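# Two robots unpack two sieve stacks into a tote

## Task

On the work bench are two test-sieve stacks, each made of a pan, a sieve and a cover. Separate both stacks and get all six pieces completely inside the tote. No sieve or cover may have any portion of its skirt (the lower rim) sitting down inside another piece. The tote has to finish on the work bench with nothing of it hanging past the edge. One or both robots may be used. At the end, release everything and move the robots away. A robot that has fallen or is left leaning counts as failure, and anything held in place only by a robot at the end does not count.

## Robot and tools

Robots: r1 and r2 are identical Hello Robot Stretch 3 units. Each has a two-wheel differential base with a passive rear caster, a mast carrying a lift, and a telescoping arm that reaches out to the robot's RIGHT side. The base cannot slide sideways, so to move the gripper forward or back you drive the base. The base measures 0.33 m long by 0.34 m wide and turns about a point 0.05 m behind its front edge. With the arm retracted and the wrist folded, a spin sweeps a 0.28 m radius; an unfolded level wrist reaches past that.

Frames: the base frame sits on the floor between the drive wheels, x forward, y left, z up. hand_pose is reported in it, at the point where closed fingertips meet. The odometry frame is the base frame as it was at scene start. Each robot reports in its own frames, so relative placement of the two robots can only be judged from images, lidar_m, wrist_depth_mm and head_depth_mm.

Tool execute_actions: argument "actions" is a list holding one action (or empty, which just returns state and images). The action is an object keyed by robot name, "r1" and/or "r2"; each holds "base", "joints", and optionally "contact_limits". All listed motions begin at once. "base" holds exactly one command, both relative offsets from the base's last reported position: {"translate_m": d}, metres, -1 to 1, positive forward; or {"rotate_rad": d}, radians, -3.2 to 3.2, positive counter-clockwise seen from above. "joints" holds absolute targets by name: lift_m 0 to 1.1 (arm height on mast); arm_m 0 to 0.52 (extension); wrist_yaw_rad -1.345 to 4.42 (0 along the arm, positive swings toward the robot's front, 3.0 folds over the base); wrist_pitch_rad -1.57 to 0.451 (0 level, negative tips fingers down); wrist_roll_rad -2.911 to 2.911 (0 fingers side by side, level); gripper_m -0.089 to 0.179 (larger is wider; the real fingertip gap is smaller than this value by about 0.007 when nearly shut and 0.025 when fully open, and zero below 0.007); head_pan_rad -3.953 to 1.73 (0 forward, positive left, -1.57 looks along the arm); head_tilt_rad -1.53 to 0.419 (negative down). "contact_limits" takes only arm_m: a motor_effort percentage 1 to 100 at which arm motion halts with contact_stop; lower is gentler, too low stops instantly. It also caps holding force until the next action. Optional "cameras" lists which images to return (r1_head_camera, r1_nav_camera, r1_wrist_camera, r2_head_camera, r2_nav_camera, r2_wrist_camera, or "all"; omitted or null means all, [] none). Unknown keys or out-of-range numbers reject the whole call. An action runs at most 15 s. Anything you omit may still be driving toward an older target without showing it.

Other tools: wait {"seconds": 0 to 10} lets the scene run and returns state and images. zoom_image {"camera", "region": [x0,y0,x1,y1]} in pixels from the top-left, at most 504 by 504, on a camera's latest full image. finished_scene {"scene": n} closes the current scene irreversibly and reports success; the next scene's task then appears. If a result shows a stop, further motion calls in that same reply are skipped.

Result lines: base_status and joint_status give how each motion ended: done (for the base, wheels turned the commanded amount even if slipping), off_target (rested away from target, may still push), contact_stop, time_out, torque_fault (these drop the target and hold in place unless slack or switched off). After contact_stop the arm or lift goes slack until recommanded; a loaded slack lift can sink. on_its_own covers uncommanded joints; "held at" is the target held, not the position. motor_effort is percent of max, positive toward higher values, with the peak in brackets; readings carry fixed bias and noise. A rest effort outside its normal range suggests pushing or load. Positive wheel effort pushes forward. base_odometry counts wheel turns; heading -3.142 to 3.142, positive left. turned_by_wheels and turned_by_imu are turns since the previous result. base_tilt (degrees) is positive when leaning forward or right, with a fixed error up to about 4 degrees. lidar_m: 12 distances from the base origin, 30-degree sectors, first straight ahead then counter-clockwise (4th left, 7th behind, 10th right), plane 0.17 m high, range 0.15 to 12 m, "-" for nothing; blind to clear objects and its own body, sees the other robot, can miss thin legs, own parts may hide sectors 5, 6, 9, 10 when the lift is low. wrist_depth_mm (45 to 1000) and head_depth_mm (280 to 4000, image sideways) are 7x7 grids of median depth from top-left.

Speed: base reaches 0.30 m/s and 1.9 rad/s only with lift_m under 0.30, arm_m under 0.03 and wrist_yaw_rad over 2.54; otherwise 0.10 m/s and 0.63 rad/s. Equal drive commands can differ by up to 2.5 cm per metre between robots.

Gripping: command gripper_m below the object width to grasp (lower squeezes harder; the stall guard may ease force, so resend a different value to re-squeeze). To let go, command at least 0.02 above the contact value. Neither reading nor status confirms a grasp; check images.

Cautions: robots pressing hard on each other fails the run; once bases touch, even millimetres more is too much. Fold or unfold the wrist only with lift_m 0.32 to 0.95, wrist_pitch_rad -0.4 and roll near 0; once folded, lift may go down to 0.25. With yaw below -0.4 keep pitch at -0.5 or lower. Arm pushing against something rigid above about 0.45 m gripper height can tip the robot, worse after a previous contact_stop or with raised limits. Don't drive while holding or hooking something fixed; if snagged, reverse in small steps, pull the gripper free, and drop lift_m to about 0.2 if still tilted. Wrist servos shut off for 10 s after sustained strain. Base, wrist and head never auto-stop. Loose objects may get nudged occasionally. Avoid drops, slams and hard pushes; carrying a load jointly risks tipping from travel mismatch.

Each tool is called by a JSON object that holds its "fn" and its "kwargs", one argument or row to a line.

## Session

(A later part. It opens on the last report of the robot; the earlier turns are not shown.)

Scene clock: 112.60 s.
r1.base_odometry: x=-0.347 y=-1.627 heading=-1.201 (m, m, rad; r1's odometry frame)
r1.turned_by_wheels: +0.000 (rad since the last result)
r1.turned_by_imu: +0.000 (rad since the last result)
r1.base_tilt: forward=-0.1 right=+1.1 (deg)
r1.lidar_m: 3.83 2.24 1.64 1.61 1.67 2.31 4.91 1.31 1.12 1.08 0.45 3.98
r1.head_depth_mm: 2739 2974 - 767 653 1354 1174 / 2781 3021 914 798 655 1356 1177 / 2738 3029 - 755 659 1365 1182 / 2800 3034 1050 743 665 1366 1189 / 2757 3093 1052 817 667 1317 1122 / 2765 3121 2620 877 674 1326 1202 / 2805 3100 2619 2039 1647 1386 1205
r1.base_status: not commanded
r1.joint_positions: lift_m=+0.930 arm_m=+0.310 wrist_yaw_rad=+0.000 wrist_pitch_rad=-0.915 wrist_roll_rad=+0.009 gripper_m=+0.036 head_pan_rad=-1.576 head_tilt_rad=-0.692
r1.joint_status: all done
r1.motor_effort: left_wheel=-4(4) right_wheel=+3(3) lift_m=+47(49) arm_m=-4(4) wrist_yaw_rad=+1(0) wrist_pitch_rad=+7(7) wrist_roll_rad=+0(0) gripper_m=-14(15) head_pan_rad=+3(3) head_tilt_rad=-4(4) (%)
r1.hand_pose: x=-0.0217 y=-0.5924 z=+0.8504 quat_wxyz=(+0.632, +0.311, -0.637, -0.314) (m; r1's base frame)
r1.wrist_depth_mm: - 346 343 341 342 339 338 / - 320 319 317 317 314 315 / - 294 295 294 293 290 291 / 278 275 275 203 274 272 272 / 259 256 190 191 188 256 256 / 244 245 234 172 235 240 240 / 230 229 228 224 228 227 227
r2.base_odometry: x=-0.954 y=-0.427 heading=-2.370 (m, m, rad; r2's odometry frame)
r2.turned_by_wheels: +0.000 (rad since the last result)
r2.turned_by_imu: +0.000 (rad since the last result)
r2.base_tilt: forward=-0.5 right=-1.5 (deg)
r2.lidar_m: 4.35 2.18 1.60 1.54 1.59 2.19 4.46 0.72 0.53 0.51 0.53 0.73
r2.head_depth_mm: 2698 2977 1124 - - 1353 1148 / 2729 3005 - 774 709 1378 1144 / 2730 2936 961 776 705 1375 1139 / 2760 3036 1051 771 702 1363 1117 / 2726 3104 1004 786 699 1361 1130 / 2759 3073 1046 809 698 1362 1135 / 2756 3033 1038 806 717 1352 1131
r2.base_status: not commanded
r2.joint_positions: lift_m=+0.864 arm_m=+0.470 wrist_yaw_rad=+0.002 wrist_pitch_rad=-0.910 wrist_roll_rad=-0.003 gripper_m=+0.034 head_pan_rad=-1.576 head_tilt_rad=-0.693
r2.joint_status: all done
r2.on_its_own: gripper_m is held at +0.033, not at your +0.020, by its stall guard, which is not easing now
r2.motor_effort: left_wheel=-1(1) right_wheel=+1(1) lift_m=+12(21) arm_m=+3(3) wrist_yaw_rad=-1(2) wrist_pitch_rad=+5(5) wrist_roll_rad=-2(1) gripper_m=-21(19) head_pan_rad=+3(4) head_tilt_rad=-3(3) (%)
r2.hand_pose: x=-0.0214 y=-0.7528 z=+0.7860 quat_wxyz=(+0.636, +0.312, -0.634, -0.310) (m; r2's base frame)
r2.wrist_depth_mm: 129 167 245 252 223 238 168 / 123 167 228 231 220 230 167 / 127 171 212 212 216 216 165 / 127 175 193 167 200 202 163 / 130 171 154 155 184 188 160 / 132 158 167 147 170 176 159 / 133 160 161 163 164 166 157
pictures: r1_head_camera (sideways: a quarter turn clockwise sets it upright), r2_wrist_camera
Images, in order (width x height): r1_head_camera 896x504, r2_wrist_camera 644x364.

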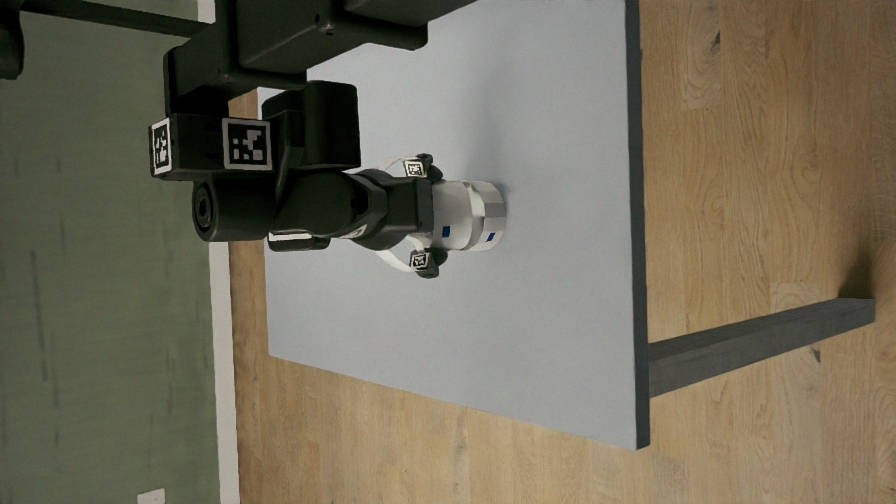

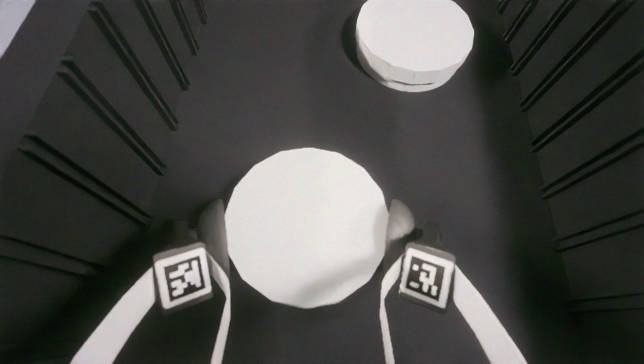

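{"fn": "execute_actions", "kwargs": {
  "actions": [
    {"r1":{"base":{"translate_m":-0.14},"joints":{"lift_m":0.936}},"r2":{"base":{"translate_m":0.012},"joints":{"lift_m":0.859,"arm_m":0.455}}}
  ],
  "cameras": []
}}

{"fn": "execute_actions", "kwargs": {
  "actions": [
    {"r1":{"joints":{"lift_m":0.884}},"r2":{"joints":{"gripper_m":0.105}}}
  ],
  "cameras": []
}}

{"fn": "execute_actions", "kwargs": {
  "actions": [
    {"r1":{"joints":{"gripper_m":0.105}},"r2":{"base":{"translate_m":-0.01},"joints":{"lift_m":0.96}}}
  ],
  "cameras": []
}}

{"fn": "execute_actions", "kwargs": {
  "actions": [
    {"r1":{"joints":{"lift_m":0.868}},"r2":{"base":{"translate_m":0.15},"joints":{"arm_m":0.382,"gripper_m":0.12}}}
  ],
  "cameras": []
}}

{"fn": "execute_actions", "kwargs": {
  "actions": [
    {"r1":{"joints":{"gripper_m":0.035}},"r2":{"base":{"translate_m":0.15}}}
  ],
  "cameras": []
}}

{"fn": "execute_actions", "kwargs": {
  "actions": [
    {"r1":{"joints":{"lift_m":0.98}},"r2":{"base":{"translate_m":0.198}}}
  ],
  "cameras": []
}}

{"fn": "execute_actions", "kwargs": {
  "actions": [
    {"r1":{"base":{"translate_m":-0.425},"joints":{"arm_m":0.4}},"r2":{"joints":{"lift_m":0.888}}}
  ],
  "cameras": ["r1_head_camera","r1_wrist_camera","r2_wrist_camera"]
}}

Scene clock: 123.03 s.
r1.base_odometry: x=-0.398 y=-1.497 heading=-1.201 (m, m, rad; r1's odometry frame)
r1.turned_by_wheels: +0.000 (rad since the last result)
r1.turned_by_imu: -0.001 (rad since the last result)
r1.base_tilt: forward=-0.1 right=+1.2 (deg)
r1.lidar_m: 3.97 2.25 1.66 1.60 1.67 2.31 4.79 1.18 1.12 1.08 0.52 4.10
r1.head_depth_mm: 1560 3001 - 773 650 1346 1169 / 2773 - 943 798 654 1355 1170 / 2779 2971 - 756 656 1362 1179 / 2747 3035 1048 762 664 1371 1192 / 2783 3064 1052 791 667 1353 1191 / 2755 3083 1063 822 671 1357 1140 / 2771 3107 2513 831 676 812 1175
r1.base_status: done
r1.joint_positions: lift_m=+0.936 arm_m=+0.310 wrist_yaw_rad=+0.000 wrist_pitch_rad=-0.916 wrist_roll_rad=+0.009 gripper_m=+0.036 head_pan_rad=-1.576 head_tilt_rad=-0.692
r1.joint_status: all done
r1.motor_effort: left_wheel=-4(11) right_wheel=+4(5) lift_m=+47(44) arm_m=-4(4) wrist_yaw_rad=+0(0) wrist_pitch_rad=+7(7) wrist_roll_rad=+0(0) gripper_m=-15(14) head_pan_rad=+2(3) head_tilt_rad=-3(4) (%)
r1.hand_pose: x=-0.0217 y=-0.5924 z=+0.8564 quat_wxyz=(+0.632, +0.311, -0.637, -0.314) (m; r1's base frame)
r1.wrist_depth_mm: 354 352 354 352 350 351 345 / 326 324 326 327 324 321 323 / 302 303 300 298 298 299 299 / 283 282 281 205 280 280 276 / 258 260 190 191 189 260 262 / 241 246 240 171 239 248 244 / 233 231 235 231 233 231 232
r2.base_odometry: x=-0.962 y=-0.436 heading=-2.370 (m, m, rad; r2's odometry frame)
r2.turned_by_wheels: +0.000 (rad since the last result)
r2.turned_by_imu: +0.000 (rad since the last result)
r2.base_tilt: forward=-0.6 right=-1.3 (deg)
r2.lidar_m: 4.34 2.18 1.59 1.53 1.59 2.19 4.47 0.72 0.53 0.51 0.53 0.72
r2.head_depth_mm: 2678 3054 1104 - - 1336 1145 / 2758 2978 - 774 707 1379 1141 / 2748 3047 942 771 707 1371 1140 / 2729 3016 1008 771 705 1370 1116 / 2757 3021 1006 785 699 1359 1136 / 2751 3021 1045 809 699 1359 1132 / 2762 3039 1040 805 715 1349 1129
r2.base_status: done
r2.joint_positions: lift_m=+0.860 arm_m=+0.455 wrist_yaw_rad=-0.004 wrist_pitch_rad=-0.882 wrist_roll_rad=-0.006 gripper_m=+0.034 head_pan_rad=-1.576 head_tilt_rad=-0.693
r2.joint_status: all done
r2.on_its_own: gripper_m is held at +0.033, not at your +0.020, by its stall guard, which is not easing now
r2.motor_effort: left_wheel=-3(11) right_wheel=+3(15) lift_m=+10(11) arm_m=-3(4) wrist_yaw_rad=+5(3) wrist_pitch_rad=-8(11) wrist_roll_rad=+0(1) gripper_m=-21(22) head_pan_rad=+3(2) head_tilt_rad=-2(2) (%)
r2.hand_pose: x=-0.0222 y=-0.7447 z=+0.7851 quat_wxyz=(+0.641, +0.302, -0.638, -0.303) (m; r2's base frame)
r2.wrist_depth_mm: 130 162 251 258 230 246 170 / 124 166 231 235 222 236 169 / 125 168 213 215 218 219 166 / 127 173 193 166 201 203 164 / 129 168 154 155 184 188 161 / 132 158 166 147 170 176 160 / 133 157 160 162 162 164 157
pictures: none
No camera images: the call's "cameras" was empty. Leave "cameras" out to get every camera's image.

Scene clock: 124.33 s.
r1.base_odometry: x=-0.398 y=-1.497 heading=-1.201 (m, m, rad; r1's odometry frame)
r1.turned_by_wheels: +0.000 (rad since the last result)
r1.turned_by_imu: +0.000 (rad since the last result)
r1.base_tilt: forward=+0.0 right=+1.2 (deg)
r1.lidar_m: 3.96 2.25 1.66 1.61 1.67 2.31 4.76 1.18 1.12 1.08 0.52 4.11
r1.head_depth_mm: 1544 3050 - - 644 1355 1176 / 2772 3043 - 775 655 1358 1175 / 2741 3025 - 745 660 1361 1184 / 2755 3072 1049 778 665 1363 1190 / 2768 3097 1057 790 668 1381 1192 / 2759 3153 1062 821 672 1358 1139 / 2767 3112 2544 831 675 816 1182
r1.base_status: not commanded
r1.joint_positions: lift_m=+0.884 arm_m=+0.310 wrist_yaw_rad=+0.000 wrist_pitch_rad=-0.909 wrist_roll_rad=+0.009 gripper_m=+0.036 head_pan_rad=-1.576 head_tilt_rad=-0.692
r1.joint_status: all done
r1.motor_effort: left_wheel=-4(3) right_wheel=+4(4) lift_m=+22(37) arm_m=-4(4) wrist_yaw_rad=+1(1) wrist_pitch_rad=+4(8) wrist_roll_rad=+0(0) gripper_m=-14(15) head_pan_rad=+3(3) head_tilt_rad=-3(4) (%)
r1.hand_pose: x=-0.0217 y=-0.5939 z=+0.8062 quat_wxyz=(+0.633, +0.309, -0.638, -0.312) (m; r1's base frame)
r1.wrist_depth_mm: 287 285 286 284 284 283 281 / 263 264 264 262 260 260 259 / 245 245 244 242 242 241 242 / 212 227 223 199 224 225 225 / 210 208 193 189 188 210 210 / 199 194 193 180 195 197 197 / 187 188 187 186 187 185 185
r2.base_odometry: x=-0.962 y=-0.436 heading=-2.370 (m, m, rad; r2's odometry frame)
r2.turned_by_wheels: +0.000 (rad since the last result)
r2.turned_by_imu: +0.000 (rad since the last result)
r2.base_tilt: forward=-0.6 right=-1.4 (deg)
r2.lidar_m: 4.34 2.19 1.60 1.54 1.60 2.19 4.46 0.72 0.53 0.51 0.53 0.73
r2.head_depth_mm: 1488 3071 1102 - - 1339 1143 / 2718 2971 - 772 708 1375 1144 / 2737 3004 938 772 706 1369 1141 / 2737 3026 1012 769 703 1369 1121 / 2774 3022 1006 786 700 1369 1134 / 2784 3032 1047 810 697 1356 1132 / 2769 3045 1039 807 714 1346 1131
r2.base_status: not commanded
r2.joint_positions: lift_m=+0.860 arm_m=+0.455 wrist_yaw_rad=-0.003 wrist_pitch_rad=-0.887 wrist_roll_rad=-0.006 gripper_m=+0.105 head_pan_rad=-1.576 head_tilt_rad=-0.693
r2.joint_status: all done
r2.motor_effort: left_wheel=-2(4) right_wheel=+1(3) lift_m=+10(10) arm_m=-3(3) wrist_yaw_rad=+4(4) wrist_pitch_rad=-6(9) wrist_roll_rad=+0(0) gripper_m=+0(84) head_pan_rad=+3(3) head_tilt_rad=-3(3) (%)
r2.hand_pose: x=-0.0220 y=-0.7435 z=+0.7843 quat_wxyz=(+0.640, +0.304, -0.637, -0.304) (m; r2's base frame)
r2.wrist_depth_mm: 129 162 248 256 227 248 171 / 124 165 231 233 226 233 169 / 124 168 211 214 217 217 167 / 127 172 192 172 199 202 164 / 128 163 161 160 184 186 161 / 132 - 167 153 172 176 160 / - 157 159 160 162 162 158
pictures: none
No camera images: the call's "cameras" was empty. Leave "cameras" out to get every camera's image.

Scene clock: 126.10 s.
r1.base_odometry: x=-0.398 y=-1.497 heading=-1.201 (m, m, rad; r1's odometry frame)
r1.turned_by_wheels: +0.000 (rad since the last result)
r1.turned_by_imu: +0.000 (rad since the last result)
r1.base_tilt: forward=+0.0 right=+1.1 (deg)
r1.lidar_m: 3.98 2.25 1.66 1.61 1.68 2.31 4.78 1.18 1.11 1.08 0.52 4.12
r1.head_depth_mm: 2716 3048 - - 644 1353 1170 / 2740 3010 - 777 653 1359 1174 / 2750 3024 - 735 660 1363 1179 / 2770 3064 1048 768 664 1366 1186 / 2764 3066 1057 791 668 1352 1192 / 2730 3138 1065 825 671 1350 1132 / 2749 3134 2535 831 676 812 1181
r1.base_status: not commanded
r1.joint_positions: lift_m=+0.884 arm_m=+0.310 wrist_yaw_rad=+0.000 wrist_pitch_rad=-0.909 wrist_roll_rad=+0.009 gripper_m=+0.105 head_pan_rad=-1.576 head_tilt_rad=-0.692
r1.joint_status: all done
r1.motor_effort: left_wheel=-4(4) right_wheel=+4(4) lift_m=+22(22) arm_m=-4(4) wrist_yaw_rad=+1(1) wrist_pitch_rad=+4(4) wrist_roll_rad=+0(0) gripper_m=+0(81) head_pan_rad=+3(2) head_tilt_rad=-3(4) (%)
r1.hand_pose: x=-0.0217 y=-0.5939 z=+0.8062 quat_wxyz=(+0.633, +0.309, -0.638, -0.312) (m; r1's base frame)
r1.wrist_depth_mm: 286 285 286 283 282 282 284 / 264 264 263 263 261 260 260 / 246 245 243 242 241 241 239 / 212 225 226 203 224 223 223 / 210 208 205 192 193 209 208 / 197 182 197 182 195 198 196 / 188 186 187 186 185 187 185
r2.base_odometry: x=-0.955 y=-0.429 heading=-2.370 (m, m, rad; r2's odometry frame)
r2.turned_by_wheels: +0.000 (rad since the last result)
r2.turned_by_imu: +0.000 (rad since the last result)
r2.base_tilt: forward=-0.4 right=-1.5 (deg)
r2.lidar_m: 4.35 2.19 1.59 1.54 1.59 2.18 4.46 0.72 0.53 0.51 0.53 0.73
r2.head_depth_mm: 1480 - 993 830 711 1382 1150 / 2669 3076 1001 777 709 1385 1144 / 2654 - 1020 769 705 1377 1142 / 2744 3043 1009 776 706 1372 1115 / 2759 3025 986 785 701 1369 1135 / 2743 3018 1046 809 699 1363 1136 / 2768 3032 1037 805 715 1352 1124
r2.base_status: done
r2.joint_positions: lift_m=+0.960 arm_m=+0.455 wrist_yaw_rad=-0.003 wrist_pitch_rad=-0.906 wrist_roll_rad=-0.006 gripper_m=+0.105 head_pan_rad=-1.576 head_tilt_rad=-0.693
r2.joint_status: all done
r2.motor_effort: left_wheel=-1(7) right_wheel=+1(7) lift_m=+24(25) arm_m=-3(3) wrist_yaw_rad=+3(3) wrist_pitch_rad=+4(6) wrist_roll_rad=+0(0) gripper_m=+0(0) head_pan_rad=+3(2) head_tilt_rad=-3(3) (%)
r2.hand_pose: x=-0.0220 y=-0.7394 z=+0.8817 quat_wxyz=(+0.637, +0.310, -0.634, -0.310) (m; r2's base frame)
r2.wrist_depth_mm: 376 380 336 385 384 314 405 / 347 345 341 356 353 282 371 / 321 237 320 323 322 251 342 / 301 214 297 306 308 228 316 / 278 194 278 265 288 216 295 / 259 - 259 250 264 203 272 / 246 214 248 249 252 231 253
pictures: none
No camera images: the call's "cameras" was empty. Leave "cameras" out to get every camera's image.

Scene clock: 128.57 s.
r1.base_odometry: x=-0.398 y=-1.497 heading=-1.201 (m, m, rad; r1's odometry frame)
r1.turned_by_wheels: +0.000 (rad since the last result)
r1.turned_by_imu: +0.000 (rad since the last result)
r1.base_tilt: forward=+0.1 right=+1.3 (deg)
r1.lidar_m: 3.97 2.24 1.66 1.60 1.67 2.32 4.78 1.18 1.11 1.08 0.51 4.11
r1.head_depth_mm: 2717 2969 965 - 637 1353 1175 / 2736 3062 - 774 656 1357 1181 / 2753 3082 - 745 658 1363 1184 / 2755 3027 1071 824 661 1368 1188 / 2804 3007 1053 790 667 1360 1193 / 2752 3112 1058 825 671 1351 1132 / 2756 3065 2518 829 676 811 1185
r1.base_status: not commanded
r1.joint_positions: lift_m=+0.868 arm_m=+0.310 wrist_yaw_rad=+0.000 wrist_pitch_rad=-0.909 wrist_roll_rad=+0.009 gripper_m=+0.105 head_pan_rad=-1.576 head_tilt_rad=-0.692
r1.joint_status: all done
r1.motor_effort: left_wheel=-4(4) right_wheel=+4(4) lift_m=+24(19) arm_m=-4(4) wrist_yaw_rad=+1(1) wrist_pitch_rad=+4(4) wrist_roll_rad=+0(0) gripper_m=+0(0) head_pan_rad=+2(3) head_tilt_rad=-3(4) (%)
r1.hand_pose: x=-0.0217 y=-0.5939 z=+0.7902 quat_wxyz=(+0.633, +0.309, -0.638, -0.312) (m; r1's base frame)
r1.wrist_depth_mm: 264 262 262 260 260 261 260 / 242 244 242 239 240 239 239 / 225 224 224 222 222 220 221 / 201 209 204 187 202 206 206 / 192 192 181 175 175 193 193 / 173 176 181 167 180 183 181 / 173 171 172 172 171 171 170
r2.base_odometry: x=-1.063 y=-0.533 heading=-2.370 (m, m, rad; r2's odometry frame)
r2.turned_by_wheels: +0.000 (rad since the last result)
r2.turned_by_imu: +0.000 (rad since the last result)
r2.base_tilt: forward=-0.4 right=-1.5 (deg)
r2.lidar_m: 4.19 2.18 1.59 1.54 1.59 2.18 4.62 0.72 0.53 0.51 0.53 0.71
r2.head_depth_mm: 1530 - - 776 713 1380 1144 / 2706 - 1037 778 710 1376 1143 / 2678 - 1041 780 709 1366 1137 / 2743 3051 1036 818 704 1371 1120 / 2756 3050 1053 812 698 1363 1116 / 2769 3027 1045 809 699 1369 1130 / 2745 3026 1040 794 714 1359 1126
r2.base_status: done
r2.joint_positions: lift_m=+0.960 arm_m=+0.382 wrist_yaw_rad=-0.003 wrist_pitch_rad=-0.907 wrist_roll_rad=-0.006 gripper_m=+0.120 head_pan_rad=-1.576 head_tilt_rad=-0.693
r2.joint_status: all done
r2.motor_effort: left_wheel=-2(5) right_wheel=+1(8) lift_m=+24(24) arm_m=-2(4) wrist_yaw_rad=+2(4) wrist_pitch_rad=+4(4) wrist_roll_rad=+0(0) gripper_m=-1(61) head_pan_rad=+3(2) head_tilt_rad=-2(2) (%)
r2.hand_pose: x=-0.0220 y=-0.6663 z=+0.8816 quat_wxyz=(+0.637, +0.310, -0.634, -0.310) (m; r2's base frame)
r2.wrist_depth_mm: 378 384 385 390 390 403 338 / 347 351 354 358 359 348 333 / 322 323 326 332 331 335 330 / 300 300 304 300 292 296 308 / 278 283 285 281 244 289 291 / 262 - 265 266 266 191 190 / 247 248 250 253 252 256 259
pictures: none
No camera images: the call's "cameras" was empty. Leave "cameras" out to get every camera's image.

Scene clock: 131.03 s.
r1.base_odometry: x=-0.398 y=-1.497 heading=-1.201 (m, m, rad; r1's odometry frame)
r1.turned_by_wheels: +0.000 (rad since the last result)
r1.turned_by_imu: +0.000 (rad since the last result)
r1.base_tilt: forward=-0.1 right=+1.3 (deg)
r1.lidar_m: 3.96 2.25 1.66 1.61 1.68 2.31 4.78 1.18 1.12 1.08 0.52 4.12
r1.head_depth_mm: 2760 3056 973 - 635 1347 1169 / 2739 3076 - 772 657 1356 1179 / 2743 3050 - 754 659 1361 1183 / 2765 3021 1073 811 663 1374 1183 / 2765 3079 1054 789 666 1354 1195 / 2764 3100 1069 825 673 1355 1132 / 2755 3096 2530 830 676 812 1181
r1.base_status: not commanded
r1.joint_positions: lift_m=+0.868 arm_m=+0.310 wrist_yaw_rad=+0.000 wrist_pitch_rad=-0.913 wrist_roll_rad=+0.009 gripper_m=+0.036 head_pan_rad=-1.576 head_tilt_rad=-0.692
r1.joint_status: all done
r1.motor_effort: left_wheel=-5(4) right_wheel=+4(4) lift_m=+24(24) arm_m=-4(4) wrist_yaw_rad=+1(1) wrist_pitch_rad=+6(6) wrist_roll_rad=+0(0) gripper_m=-16(93) head_pan_rad=+3(2) head_tilt_rad=-4(3) (%)
r1.hand_pose: x=-0.0217 y=-0.5930 z=+0.7896 quat_wxyz=(+0.632, +0.310, -0.637, -0.313) (m; r1's base frame)
r1.wrist_depth_mm: 261 261 261 258 259 257 257 / 240 240 240 239 237 238 237 / 223 222 222 189 222 221 219 / 201 208 203 186 204 207 204 / 193 191 173 174 172 192 191 / 170 179 180 165 179 181 181 / 173 172 172 171 171 171 171
r2.base_odometry: x=-1.170 y=-0.638 heading=-2.371 (m, m, rad; r2's odometry frame)
r2.turned_by_wheels: +0.000 (rad since the last result)
r2.turned_by_imu: +0.000 (rad since the last result)
r2.base_tilt: forward=-0.7 right=-1.5 (deg)
r2.lidar_m: 4.03 2.19 1.59 1.54 1.59 2.19 4.76 0.73 0.53 0.51 0.53 4.20
r2.head_depth_mm: 2769 - - 779 713 1384 1149 / 2687 - 1009 823 710 1377 1147 / 2704 - 1047 823 709 1373 1139 / 2738 3079 1037 816 702 1370 1117 / 2733 3030 1052 816 703 1359 1114 / 2749 3012 1043 776 697 1357 1128 / 2766 3065 1042 804 715 1350 1124
r2.base_status: done
r2.joint_positions: lift_m=+0.960 arm_m=+0.382 wrist_yaw_rad=-0.003 wrist_pitch_rad=-0.907 wrist_roll_rad=-0.006 gripper_m=+0.120 head_pan_rad=-1.576 head_tilt_rad=-0.693
r2.joint_status: not commanded
r2.motor_effort: left_wheel=-2(4) right_wheel=+0(8) lift_m=+24(24) arm_m=-2(2) wrist_yaw_rad=+3(2) wrist_pitch_rad=+4(4) wrist_roll_rad=+0(0) gripper_m=+0(1) head_pan_rad=+2(3) head_tilt_rad=-2(2) (%)
r2.hand_pose: x=-0.0220 y=-0.6663 z=+0.8816 quat_wxyz=(+0.637, +0.310, -0.634, -0.310) (m; r2's base frame)
r2.wrist_depth_mm: 380 383 391 396 401 354 407 / 349 351 358 359 366 346 357 / 322 326 329 332 334 328 305 / 298 299 305 307 309 309 254 / 242 282 284 286 289 289 227 / 226 - 266 268 270 275 271 / 242 249 250 252 254 255 257
pictures: none
No camera images: the call's "cameras" was empty. Leave "cameras" out to get every camera's image.

Scene clock: 133.97 s.
r1.base_odometry: x=-0.398 y=-1.497 heading=-1.201 (m, m, rad; r1's odometry frame)
r1.turned_by_wheels: +0.000 (rad since the last result)
r1.turned_by_imu: +0.000 (rad since the last result)
r1.base_tilt: forward=-0.2 right=+1.2 (deg)
r1.lidar_m: 3.97 2.25 1.66 1.61 1.67 2.32 4.77 1.18 1.11 1.08 0.52 4.10
r1.head_depth_mm: 2689 - 979 795 649 1345 1172 / 2699 - 985 797 656 1354 1178 / 2697 - 993 780 658 1363 1180 / 2800 3054 1044 787 664 1368 1188 / 2752 3049 1053 791 667 1347 1192 / 2767 3113 1064 823 672 1348 1136 / 2777 3105 2531 835 675 811 1188
r1.base_status: not commanded
r1.joint_positions: lift_m=+0.980 arm_m=+0.310 wrist_yaw_rad=+0.000 wrist_pitch_rad=-0.916 wrist_roll_rad=+0.009 gripper_m=+0.036 head_pan_rad=-1.576 head_tilt_rad=-0.692
r1.joint_status: all done
r1.motor_effort: left_wheel=-5(4) right_wheel=+4(4) lift_m=+46(50) arm_m=-4(4) wrist_yaw_rad=+1(1) wrist_pitch_rad=+7(7) wrist_roll_rad=+0(0) gripper_m=-15(15) head_pan_rad=+2(3) head_tilt_rad=-3(4) (%)
r1.hand_pose: x=-0.0217 y=-0.5923 z=+0.9004 quat_wxyz=(+0.632, +0.311, -0.637, -0.314) (m; r1's base frame)
r1.wrist_depth_mm: 418 414 415 415 410 410 368 / 383 382 384 380 377 377 366 / 352 357 353 350 348 353 340 / 332 331 323 187 326 327 323 / 307 304 173 174 172 308 307 / 291 289 284 165 285 289 287 / 274 272 274 272 275 274 272
r2.base_odometry: x=-1.312 y=-0.776 heading=-2.371 (m, m, rad; r2's odometry frame)
r2.turned_by_wheels: +0.000 (rad since the last result)
r2.turned_by_imu: +0.000 (rad since the last result)
r2.base_tilt: forward=-0.6 right=-1.5 (deg)
r2.lidar_m: 3.85 2.18 1.60 1.54 1.60 2.18 4.96 0.72 0.53 0.51 0.52 4.00
r2.head_depth_mm: 2737 - - 828 710 1380 1148 / 2690 - 1071 824 710 1371 1143 / 2701 - 1044 801 705 1371 1139 / 2776 3104 1036 778 703 1370 1118 / 2773 3031 1055 816 701 1361 1114 / 2742 3040 2425 813 699 950 1154 / 2757 3023 2510 1967 1528 1358 1168
r2.base_status: done
r2.joint_positions: lift_m=+0.960 arm_m=+0.382 wrist_yaw_rad=-0.003 wrist_pitch_rad=-0.907 wrist_roll_rad=-0.006 gripper_m=+0.120 head_pan_rad=-1.576 head_tilt_rad=-0.693
r2.joint_status: not commanded
r2.motor_effort: left_wheel=-1(5) right_wheel=+0(7) lift_m=+24(24) arm_m=-2(3) wrist_yaw_rad=+3(3) wrist_pitch_rad=+3(4) wrist_roll_rad=+0(0) gripper_m=+0(0) head_pan_rad=+3(3) head_tilt_rad=-3(2) (%)
r2.hand_pose: x=-0.0220 y=-0.6663 z=+0.8816 quat_wxyz=(+0.637, +0.310, -0.634, -0.310) (m; r2's base frame)
r2.wrist_depth_mm: - 389 390 395 399 402 408 / - 352 359 360 364 371 374 / - 328 329 330 336 339 344 / - 300 304 307 309 315 319 / 286 284 281 249 290 293 294 / 265 - 261 236 270 277 275 / 248 248 249 252 255 257 258
pictures: none
No camera images: the call's "cameras" was empty. Leave "cameras" out to get every camera's image.

Scene clock: 139.17 s.
r1.base_odometry: x=-0.551 y=-1.100 heading=-1.201 (m, m, rad; r1's odometry frame)
r1.turned_by_wheels: +0.000 (rad since the last result)
r1.turned_by_imu: -0.001 (rad since the last result)
r1.base_tilt: forward=+0.1 right=+1.3 (deg)
r1.lidar_m: 4.39 2.23 1.66 1.61 1.68 2.32 4.35 0.80 1.11 1.07 1.12 0.83
r1.head_depth_mm: 2632 - 975 790 650 1360 1169 / 2644 3094 984 750 653 1355 1173 / 2637 - 942 735 659 1332 1183 / 2686 3087 926 740 665 1348 1185 / 2743 3096 970 746 669 1351 1190 / 2748 3092 1067 824 671 1358 1194 / 2738 3118 1078 829 676 1360 1201
r1.base_status: done
r1.joint_positions: lift_m=+0.980 arm_m=+0.400 wrist_yaw_rad=+0.000 wrist_pitch_rad=-0.916 wrist_roll_rad=+0.009 gripper_m=+0.036 head_pan_rad=-1.576 head_tilt_rad=-0.692
r1.joint_status: all done
r1.motor_effort: left_wheel=-4(10) right_wheel=+4(4) lift_m=+46(45) arm_m=+5(5) wrist_yaw_rad=+1(0) wrist_pitch_rad=+8(7) wrist_roll_rad=+0(0) gripper_m=-15(15) head_pan_rad=+2(4) head_tilt_rad=-4(3) (%)
r1.hand_pose: x=-0.0217 y=-0.6814 z=+0.9003 quat_wxyz=(+0.632, +0.311, -0.637, -0.315) (m; r1's base frame)
r1.wrist_depth_mm: 418 401 395 394 369 410 407 / 384 293 371 357 364 370 379 / 354 269 349 332 340 344 353 / 330 261 301 187 254 318 327 / 303 263 174 174 172 299 306 / 211 248 280 164 283 285 288 / 198 269 270 272 266 195 271
r2.base_odometry: x=-1.312 y=-0.776 heading=-2.371 (m, m, rad; r2's odometry frame)
r2.turned_by_wheels: +0.000 (rad since the last result)
r2.turned_by_imu: +0.001 (rad since the last result)
r2.base_tilt: forward=-0.6 right=-1.5 (deg)
r2.lidar_m: 3.84 2.18 1.59 1.54 1.59 2.18 4.97 0.73 0.53 0.51 0.52 4.00
r2.head_depth_mm: 2682 2999 1124 - 702 1355 1146 / 2749 2999 - 815 707 1379 1143 / 2742 2966 - 796 706 1379 1141 / 2737 3073 1059 768 703 1364 1116 / 2746 3094 1049 812 701 1357 1110 / 2758 3023 2407 811 698 956 1155 / 2758 3042 2533 1959 1521 1350 1167
r2.base_status: not commanded
r2.joint_positions: lift_m=+0.888 arm_m=+0.382 wrist_yaw_rad=-0.003 wrist_pitch_rad=-0.907 wrist_roll_rad=-0.006 gripper_m=+0.120 head_pan_rad=-1.576 head_tilt_rad=-0.693
r2.joint_status: all done
r2.motor_effort: left_wheel=-1(1) right_wheel=+1(1) lift_m=+11(20) arm_m=-2(3) wrist_yaw_rad=+3(3) wrist_pitch_rad=+4(4) wrist_roll_rad=+0(0) gripper_m=+0(0) head_pan_rad=+4(3) head_tilt_rad=-3(2) (%)
r2.hand_pose: x=-0.0220 y=-0.6663 z=+0.8105 quat_wxyz=(+0.637, +0.310, -0.634, -0.310) (m; r2's base frame)
r2.wrist_depth_mm: 294 283 289 292 295 299 303 / 262 261 264 266 271 274 277 / 238 240 243 246 247 253 254 / 222 224 219 187 231 233 235 / 207 211 181 178 209 217 219 / 194 - 194 166 199 206 204 / 184 183 186 187 189 190 192
pictures: r1_head_camera (sideways: a quarter turn clockwise sets it upright), r1_wrist_camera, r2_wrist_camera
Images, in order (width x height): r1_head_camera 896x504, r1_wrist_camera 644x364, r2_wrist_camera 644x364.

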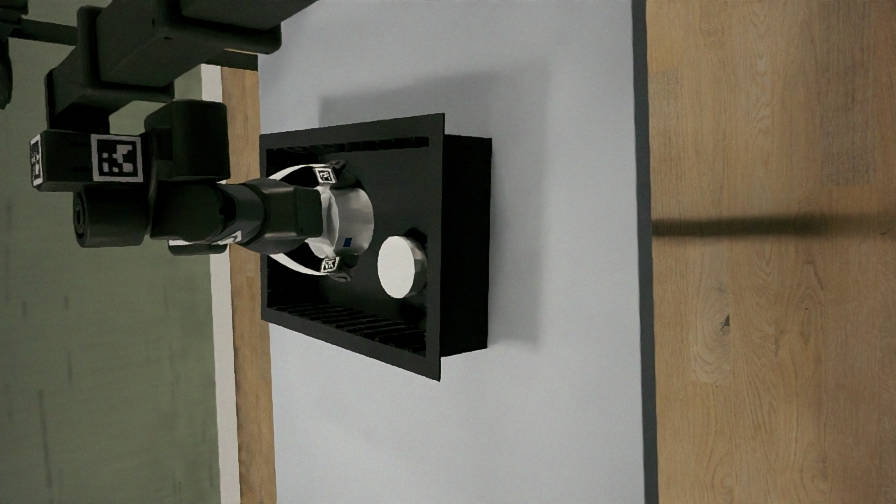

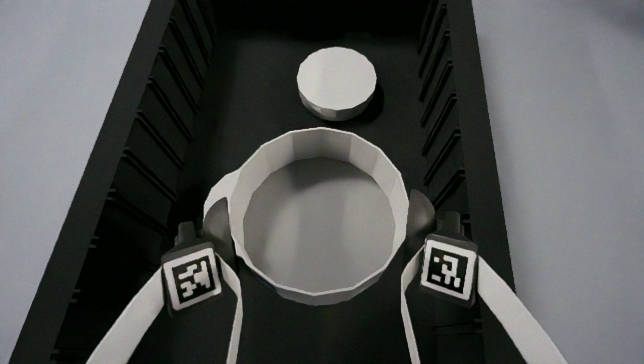

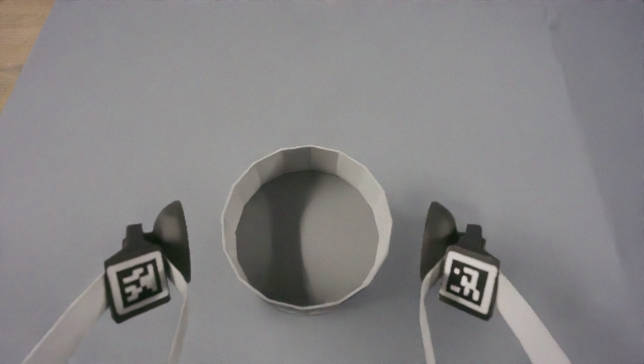

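{"fn": "execute_actions", "kwargs": {
  "actions": [
    {"r1":{"base":{"translate_m":0.06},"joints":{"arm_m":0.42}},"r2":{"joints":{"gripper_m":0.035}}}
  ],
  "cameras": []
}}

{"fn": "execute_actions", "kwargs": {
  "actions": [
    {"r1":{"joints":{"lift_m":0.905}},"r2":{"joints":{"lift_m":0.93}}}
  ],
  "cameras": ["r1_head_camera","r1_wrist_camera","r2_head_camera"]
}}

Scene clock: 144.13 s.
r1.base_odometry: x=-0.529 y=-1.156 heading=-1.201 (m, m, rad; r1's odometry frame)
r1.turned_by_wheels: +0.000 (rad since the last result)
r1.turned_by_imu: -0.001 (rad since the last result)
r1.base_tilt: forward=-0.1 right=+1.3 (deg)
r1.lidar_m: 4.35 2.23 1.67 1.61 1.68 2.31 4.42 0.85 1.11 1.07 1.12 0.78
r1.head_depth_mm: 2657 - 978 772 649 1349 1171 / 2698 3033 943 730 656 1356 1174 / 2681 - 940 735 659 1333 1180 / 2718 3031 918 742 663 1342 1189 / 2758 3130 1047 770 667 1351 1189 / 2766 3105 1063 824 669 1358 1193 / 2774 3117 1072 829 676 1358 1207
r1.base_status: done
r1.joint_positions: lift_m=+0.980 arm_m=+0.420 wrist_yaw_rad=+0.000 wrist_pitch_rad=-0.916 wrist_roll_rad=+0.009 gripper_m=+0.036 head_pan_rad=-1.576 head_tilt_rad=-0.692
r1.joint_status: all done
r1.motor_effort: left_wheel=-5(7) right_wheel=+3(9) lift_m=+46(46) arm_m=+5(4) wrist_yaw_rad=+1(0) wrist_pitch_rad=+8(7) wrist_roll_rad=+0(0) gripper_m=-15(15) head_pan_rad=+3(2) head_tilt_rad=-3(4) (%)
r1.hand_pose: x=-0.0217 y=-0.7014 z=+0.9003 quat_wxyz=(+0.632, +0.311, -0.637, -0.315) (m; r1's base frame)
r1.wrist_depth_mm: 413 412 344 383 374 317 412 / 383 383 306 376 355 313 378 / 357 354 279 341 338 304 344 / 331 332 229 186 316 300 316 / 310 305 173 173 172 293 221 / 291 289 280 165 283 256 207 / 273 194 268 270 270 267 195
r2.base_odometry: x=-1.312 y=-0.776 heading=-2.371 (m, m, rad; r2's odometry frame)
r2.turned_by_wheels: +0.000 (rad since the last result)
r2.turned_by_imu: +0.001 (rad since the last result)
r2.base_tilt: forward=-0.5 right=-1.5 (deg)
r2.lidar_m: 3.84 2.18 1.60 1.54 1.60 2.18 4.95 0.73 0.53 0.51 0.52 4.00
r2.head_depth_mm: 2701 2966 1132 - 700 1350 1148 / 2742 3017 - 813 709 1369 1147 / 2745 2948 - 795 706 1381 1142 / 2736 3073 1054 768 702 1372 1119 / 2756 3035 1051 812 700 1363 1114 / 2759 3027 2455 810 697 951 1154 / 2776 3017 2532 1965 1526 1352 1166
r2.base_status: not commanded
r2.joint_positions: lift_m=+0.888 arm_m=+0.382 wrist_yaw_rad=-0.003 wrist_pitch_rad=-0.911 wrist_roll_rad=-0.006 gripper_m=+0.036 head_pan_rad=-1.576 head_tilt_rad=-0.693
r2.joint_status: all done
r2.motor_effort: left_wheel=-1(1) right_wheel=+1(1) lift_m=+12(12) arm_m=-3(2) wrist_yaw_rad=+2(3) wrist_pitch_rad=+6(6) wrist_roll_rad=+0(0) gripper_m=-20(92) head_pan_rad=+3(4) head_tilt_rad=-3(3) (%)
r2.hand_pose: x=-0.0220 y=-0.6654 z=+0.8099 quat_wxyz=(+0.637, +0.311, -0.633, -0.311) (m; r2's base frame)
r2.wrist_depth_mm: 292 283 285 289 296 297 302 / 259 259 263 267 270 272 274 / 237 239 242 245 247 250 253 / 221 222 219 185 229 232 234 / 207 209 172 175 178 216 217 / 194 196 192 164 195 202 203 / 183 184 185 187 188 191 191
pictures: none
No camera images: the call's "cameras" was empty. Leave "cameras" out to get every camera's image.

Scene clock: 145.63 s.
r1.base_odometry: x=-0.529 y=-1.156 heading=-1.201 (m, m, rad; r1's odometry frame)
r1.turned_by_wheels: +0.000 (rad since the last result)
r1.turned_by_imu: +0.000 (rad since the last result)
r1.base_tilt: forward=+0.0 right=+1.2 (deg)
r1.lidar_m: 4.32 2.22 1.66 1.61 1.68 2.31 4.41 0.85 1.11 1.07 1.12 0.78
r1.head_depth_mm: 2690 2979 - 746 652 1351 1172 / 2743 3008 919 728 655 1356 1179 / 2785 - 946 735 660 1334 1182 / 2777 3019 975 740 663 1343 1192 / 2766 3084 1052 769 668 1344 1193 / 2770 3096 1065 823 673 1355 1207 / 2783 3091 1081 830 677 1367 1201
r1.base_status: not commanded
r1.joint_positions: lift_m=+0.905 arm_m=+0.420 wrist_yaw_rad=+0.000 wrist_pitch_rad=-0.916 wrist_roll_rad=+0.009 gripper_m=+0.036 head_pan_rad=-1.576 head_tilt_rad=-0.692
r1.joint_status: all done
r1.motor_effort: left_wheel=-4(4) right_wheel=+4(4) lift_m=+25(42) arm_m=+5(5) wrist_yaw_rad=+1(0) wrist_pitch_rad=+8(7) wrist_roll_rad=+0(0) gripper_m=-15(15) head_pan_rad=+2(3) head_tilt_rad=-4(3) (%)
r1.hand_pose: x=-0.0217 y=-0.7014 z=+0.8261 quat_wxyz=(+0.632, +0.311, -0.637, -0.315) (m; r1's base frame)
r1.wrist_depth_mm: 312 300 263 304 274 295 204 / 288 178 270 282 272 275 201 / 267 165 256 260 258 260 197 / 246 153 210 187 239 242 195 / 227 150 174 173 173 227 192 / 133 147 210 165 212 214 192 / 125 174 202 202 202 202 190
r2.base_odometry: x=-1.312 y=-0.776 heading=-2.371 (m, m, rad; r2's odometry frame)
r2.turned_by_wheels: +0.000 (rad since the last result)
r2.turned_by_imu: +0.000 (rad since the last result)
r2.base_tilt: forward=-0.6 right=-1.5 (deg)
r2.lidar_m: 3.85 2.19 1.60 1.54 1.59 2.18 4.96 0.73 0.53 0.51 0.52 3.99
r2.head_depth_mm: 2696 2961 - 798 720 1374 1147 / 2762 - 1024 825 708 1381 1145 / 2749 - 1004 795 708 1373 1146 / 2752 3002 1079 772 705 1368 1121 / 2711 3071 1052 811 700 1360 1112 / 2774 3032 2409 810 699 950 1154 / 2774 3039 2523 1950 1527 1356 1170
r2.base_status: not commanded
r2.joint_positions: lift_m=+0.930 arm_m=+0.382 wrist_yaw_rad=-0.003 wrist_pitch_rad=-0.913 wrist_roll_rad=-0.006 gripper_m=+0.036 head_pan_rad=-1.576 head_tilt_rad=-0.693
r2.joint_status: all done
r2.motor_effort: left_wheel=-1(1) right_wheel=+1(1) lift_m=+25(27) arm_m=-2(2) wrist_yaw_rad=+3(3) wrist_pitch_rad=+6(7) wrist_roll_rad=+0(0) gripper_m=-20(20) head_pan_rad=+3(3) head_tilt_rad=-3(2) (%)
r2.hand_pose: x=-0.0220 y=-0.6650 z=+0.8508 quat_wxyz=(+0.636, +0.312, -0.633, -0.312) (m; r2's base frame)
r2.wrist_depth_mm: - 340 343 346 353 356 361 / - 314 313 321 324 324 331 / 296 287 289 292 297 301 303 / 268 268 263 186 277 278 281 / 248 248 173 175 178 259 261 / 234 234 231 165 234 243 247 / 219 221 223 224 225 229 230
pictures: r1_head_camera (sideways: a quarter turn clockwise sets it upright), r1_wrist_camera, r2_head_camera (sideways: a quarter turn clockwise sets it upright)
Images, in order (width x height): r1_head_camera 896x504, r1_wrist_camera 644x364, r2_head_camera 896x504.

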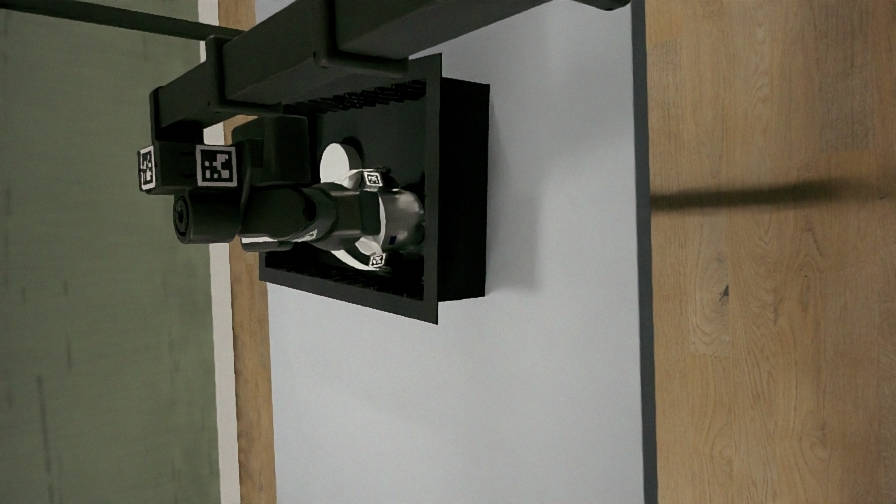

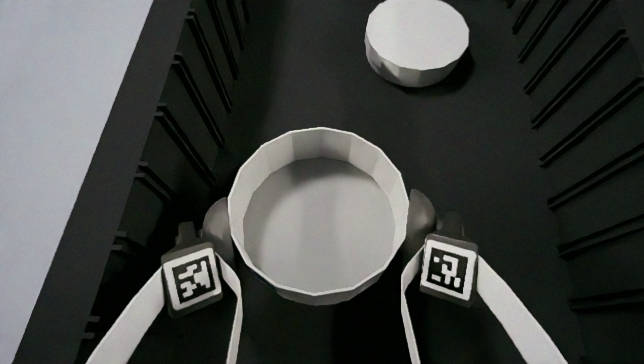

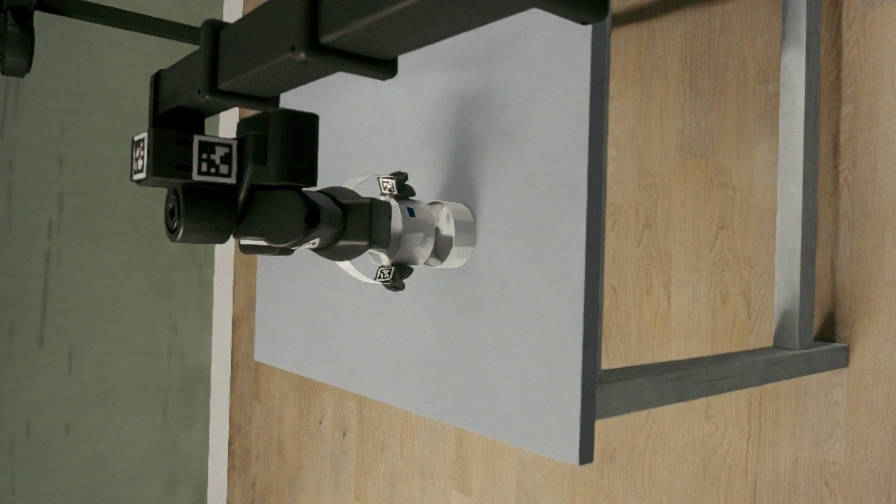

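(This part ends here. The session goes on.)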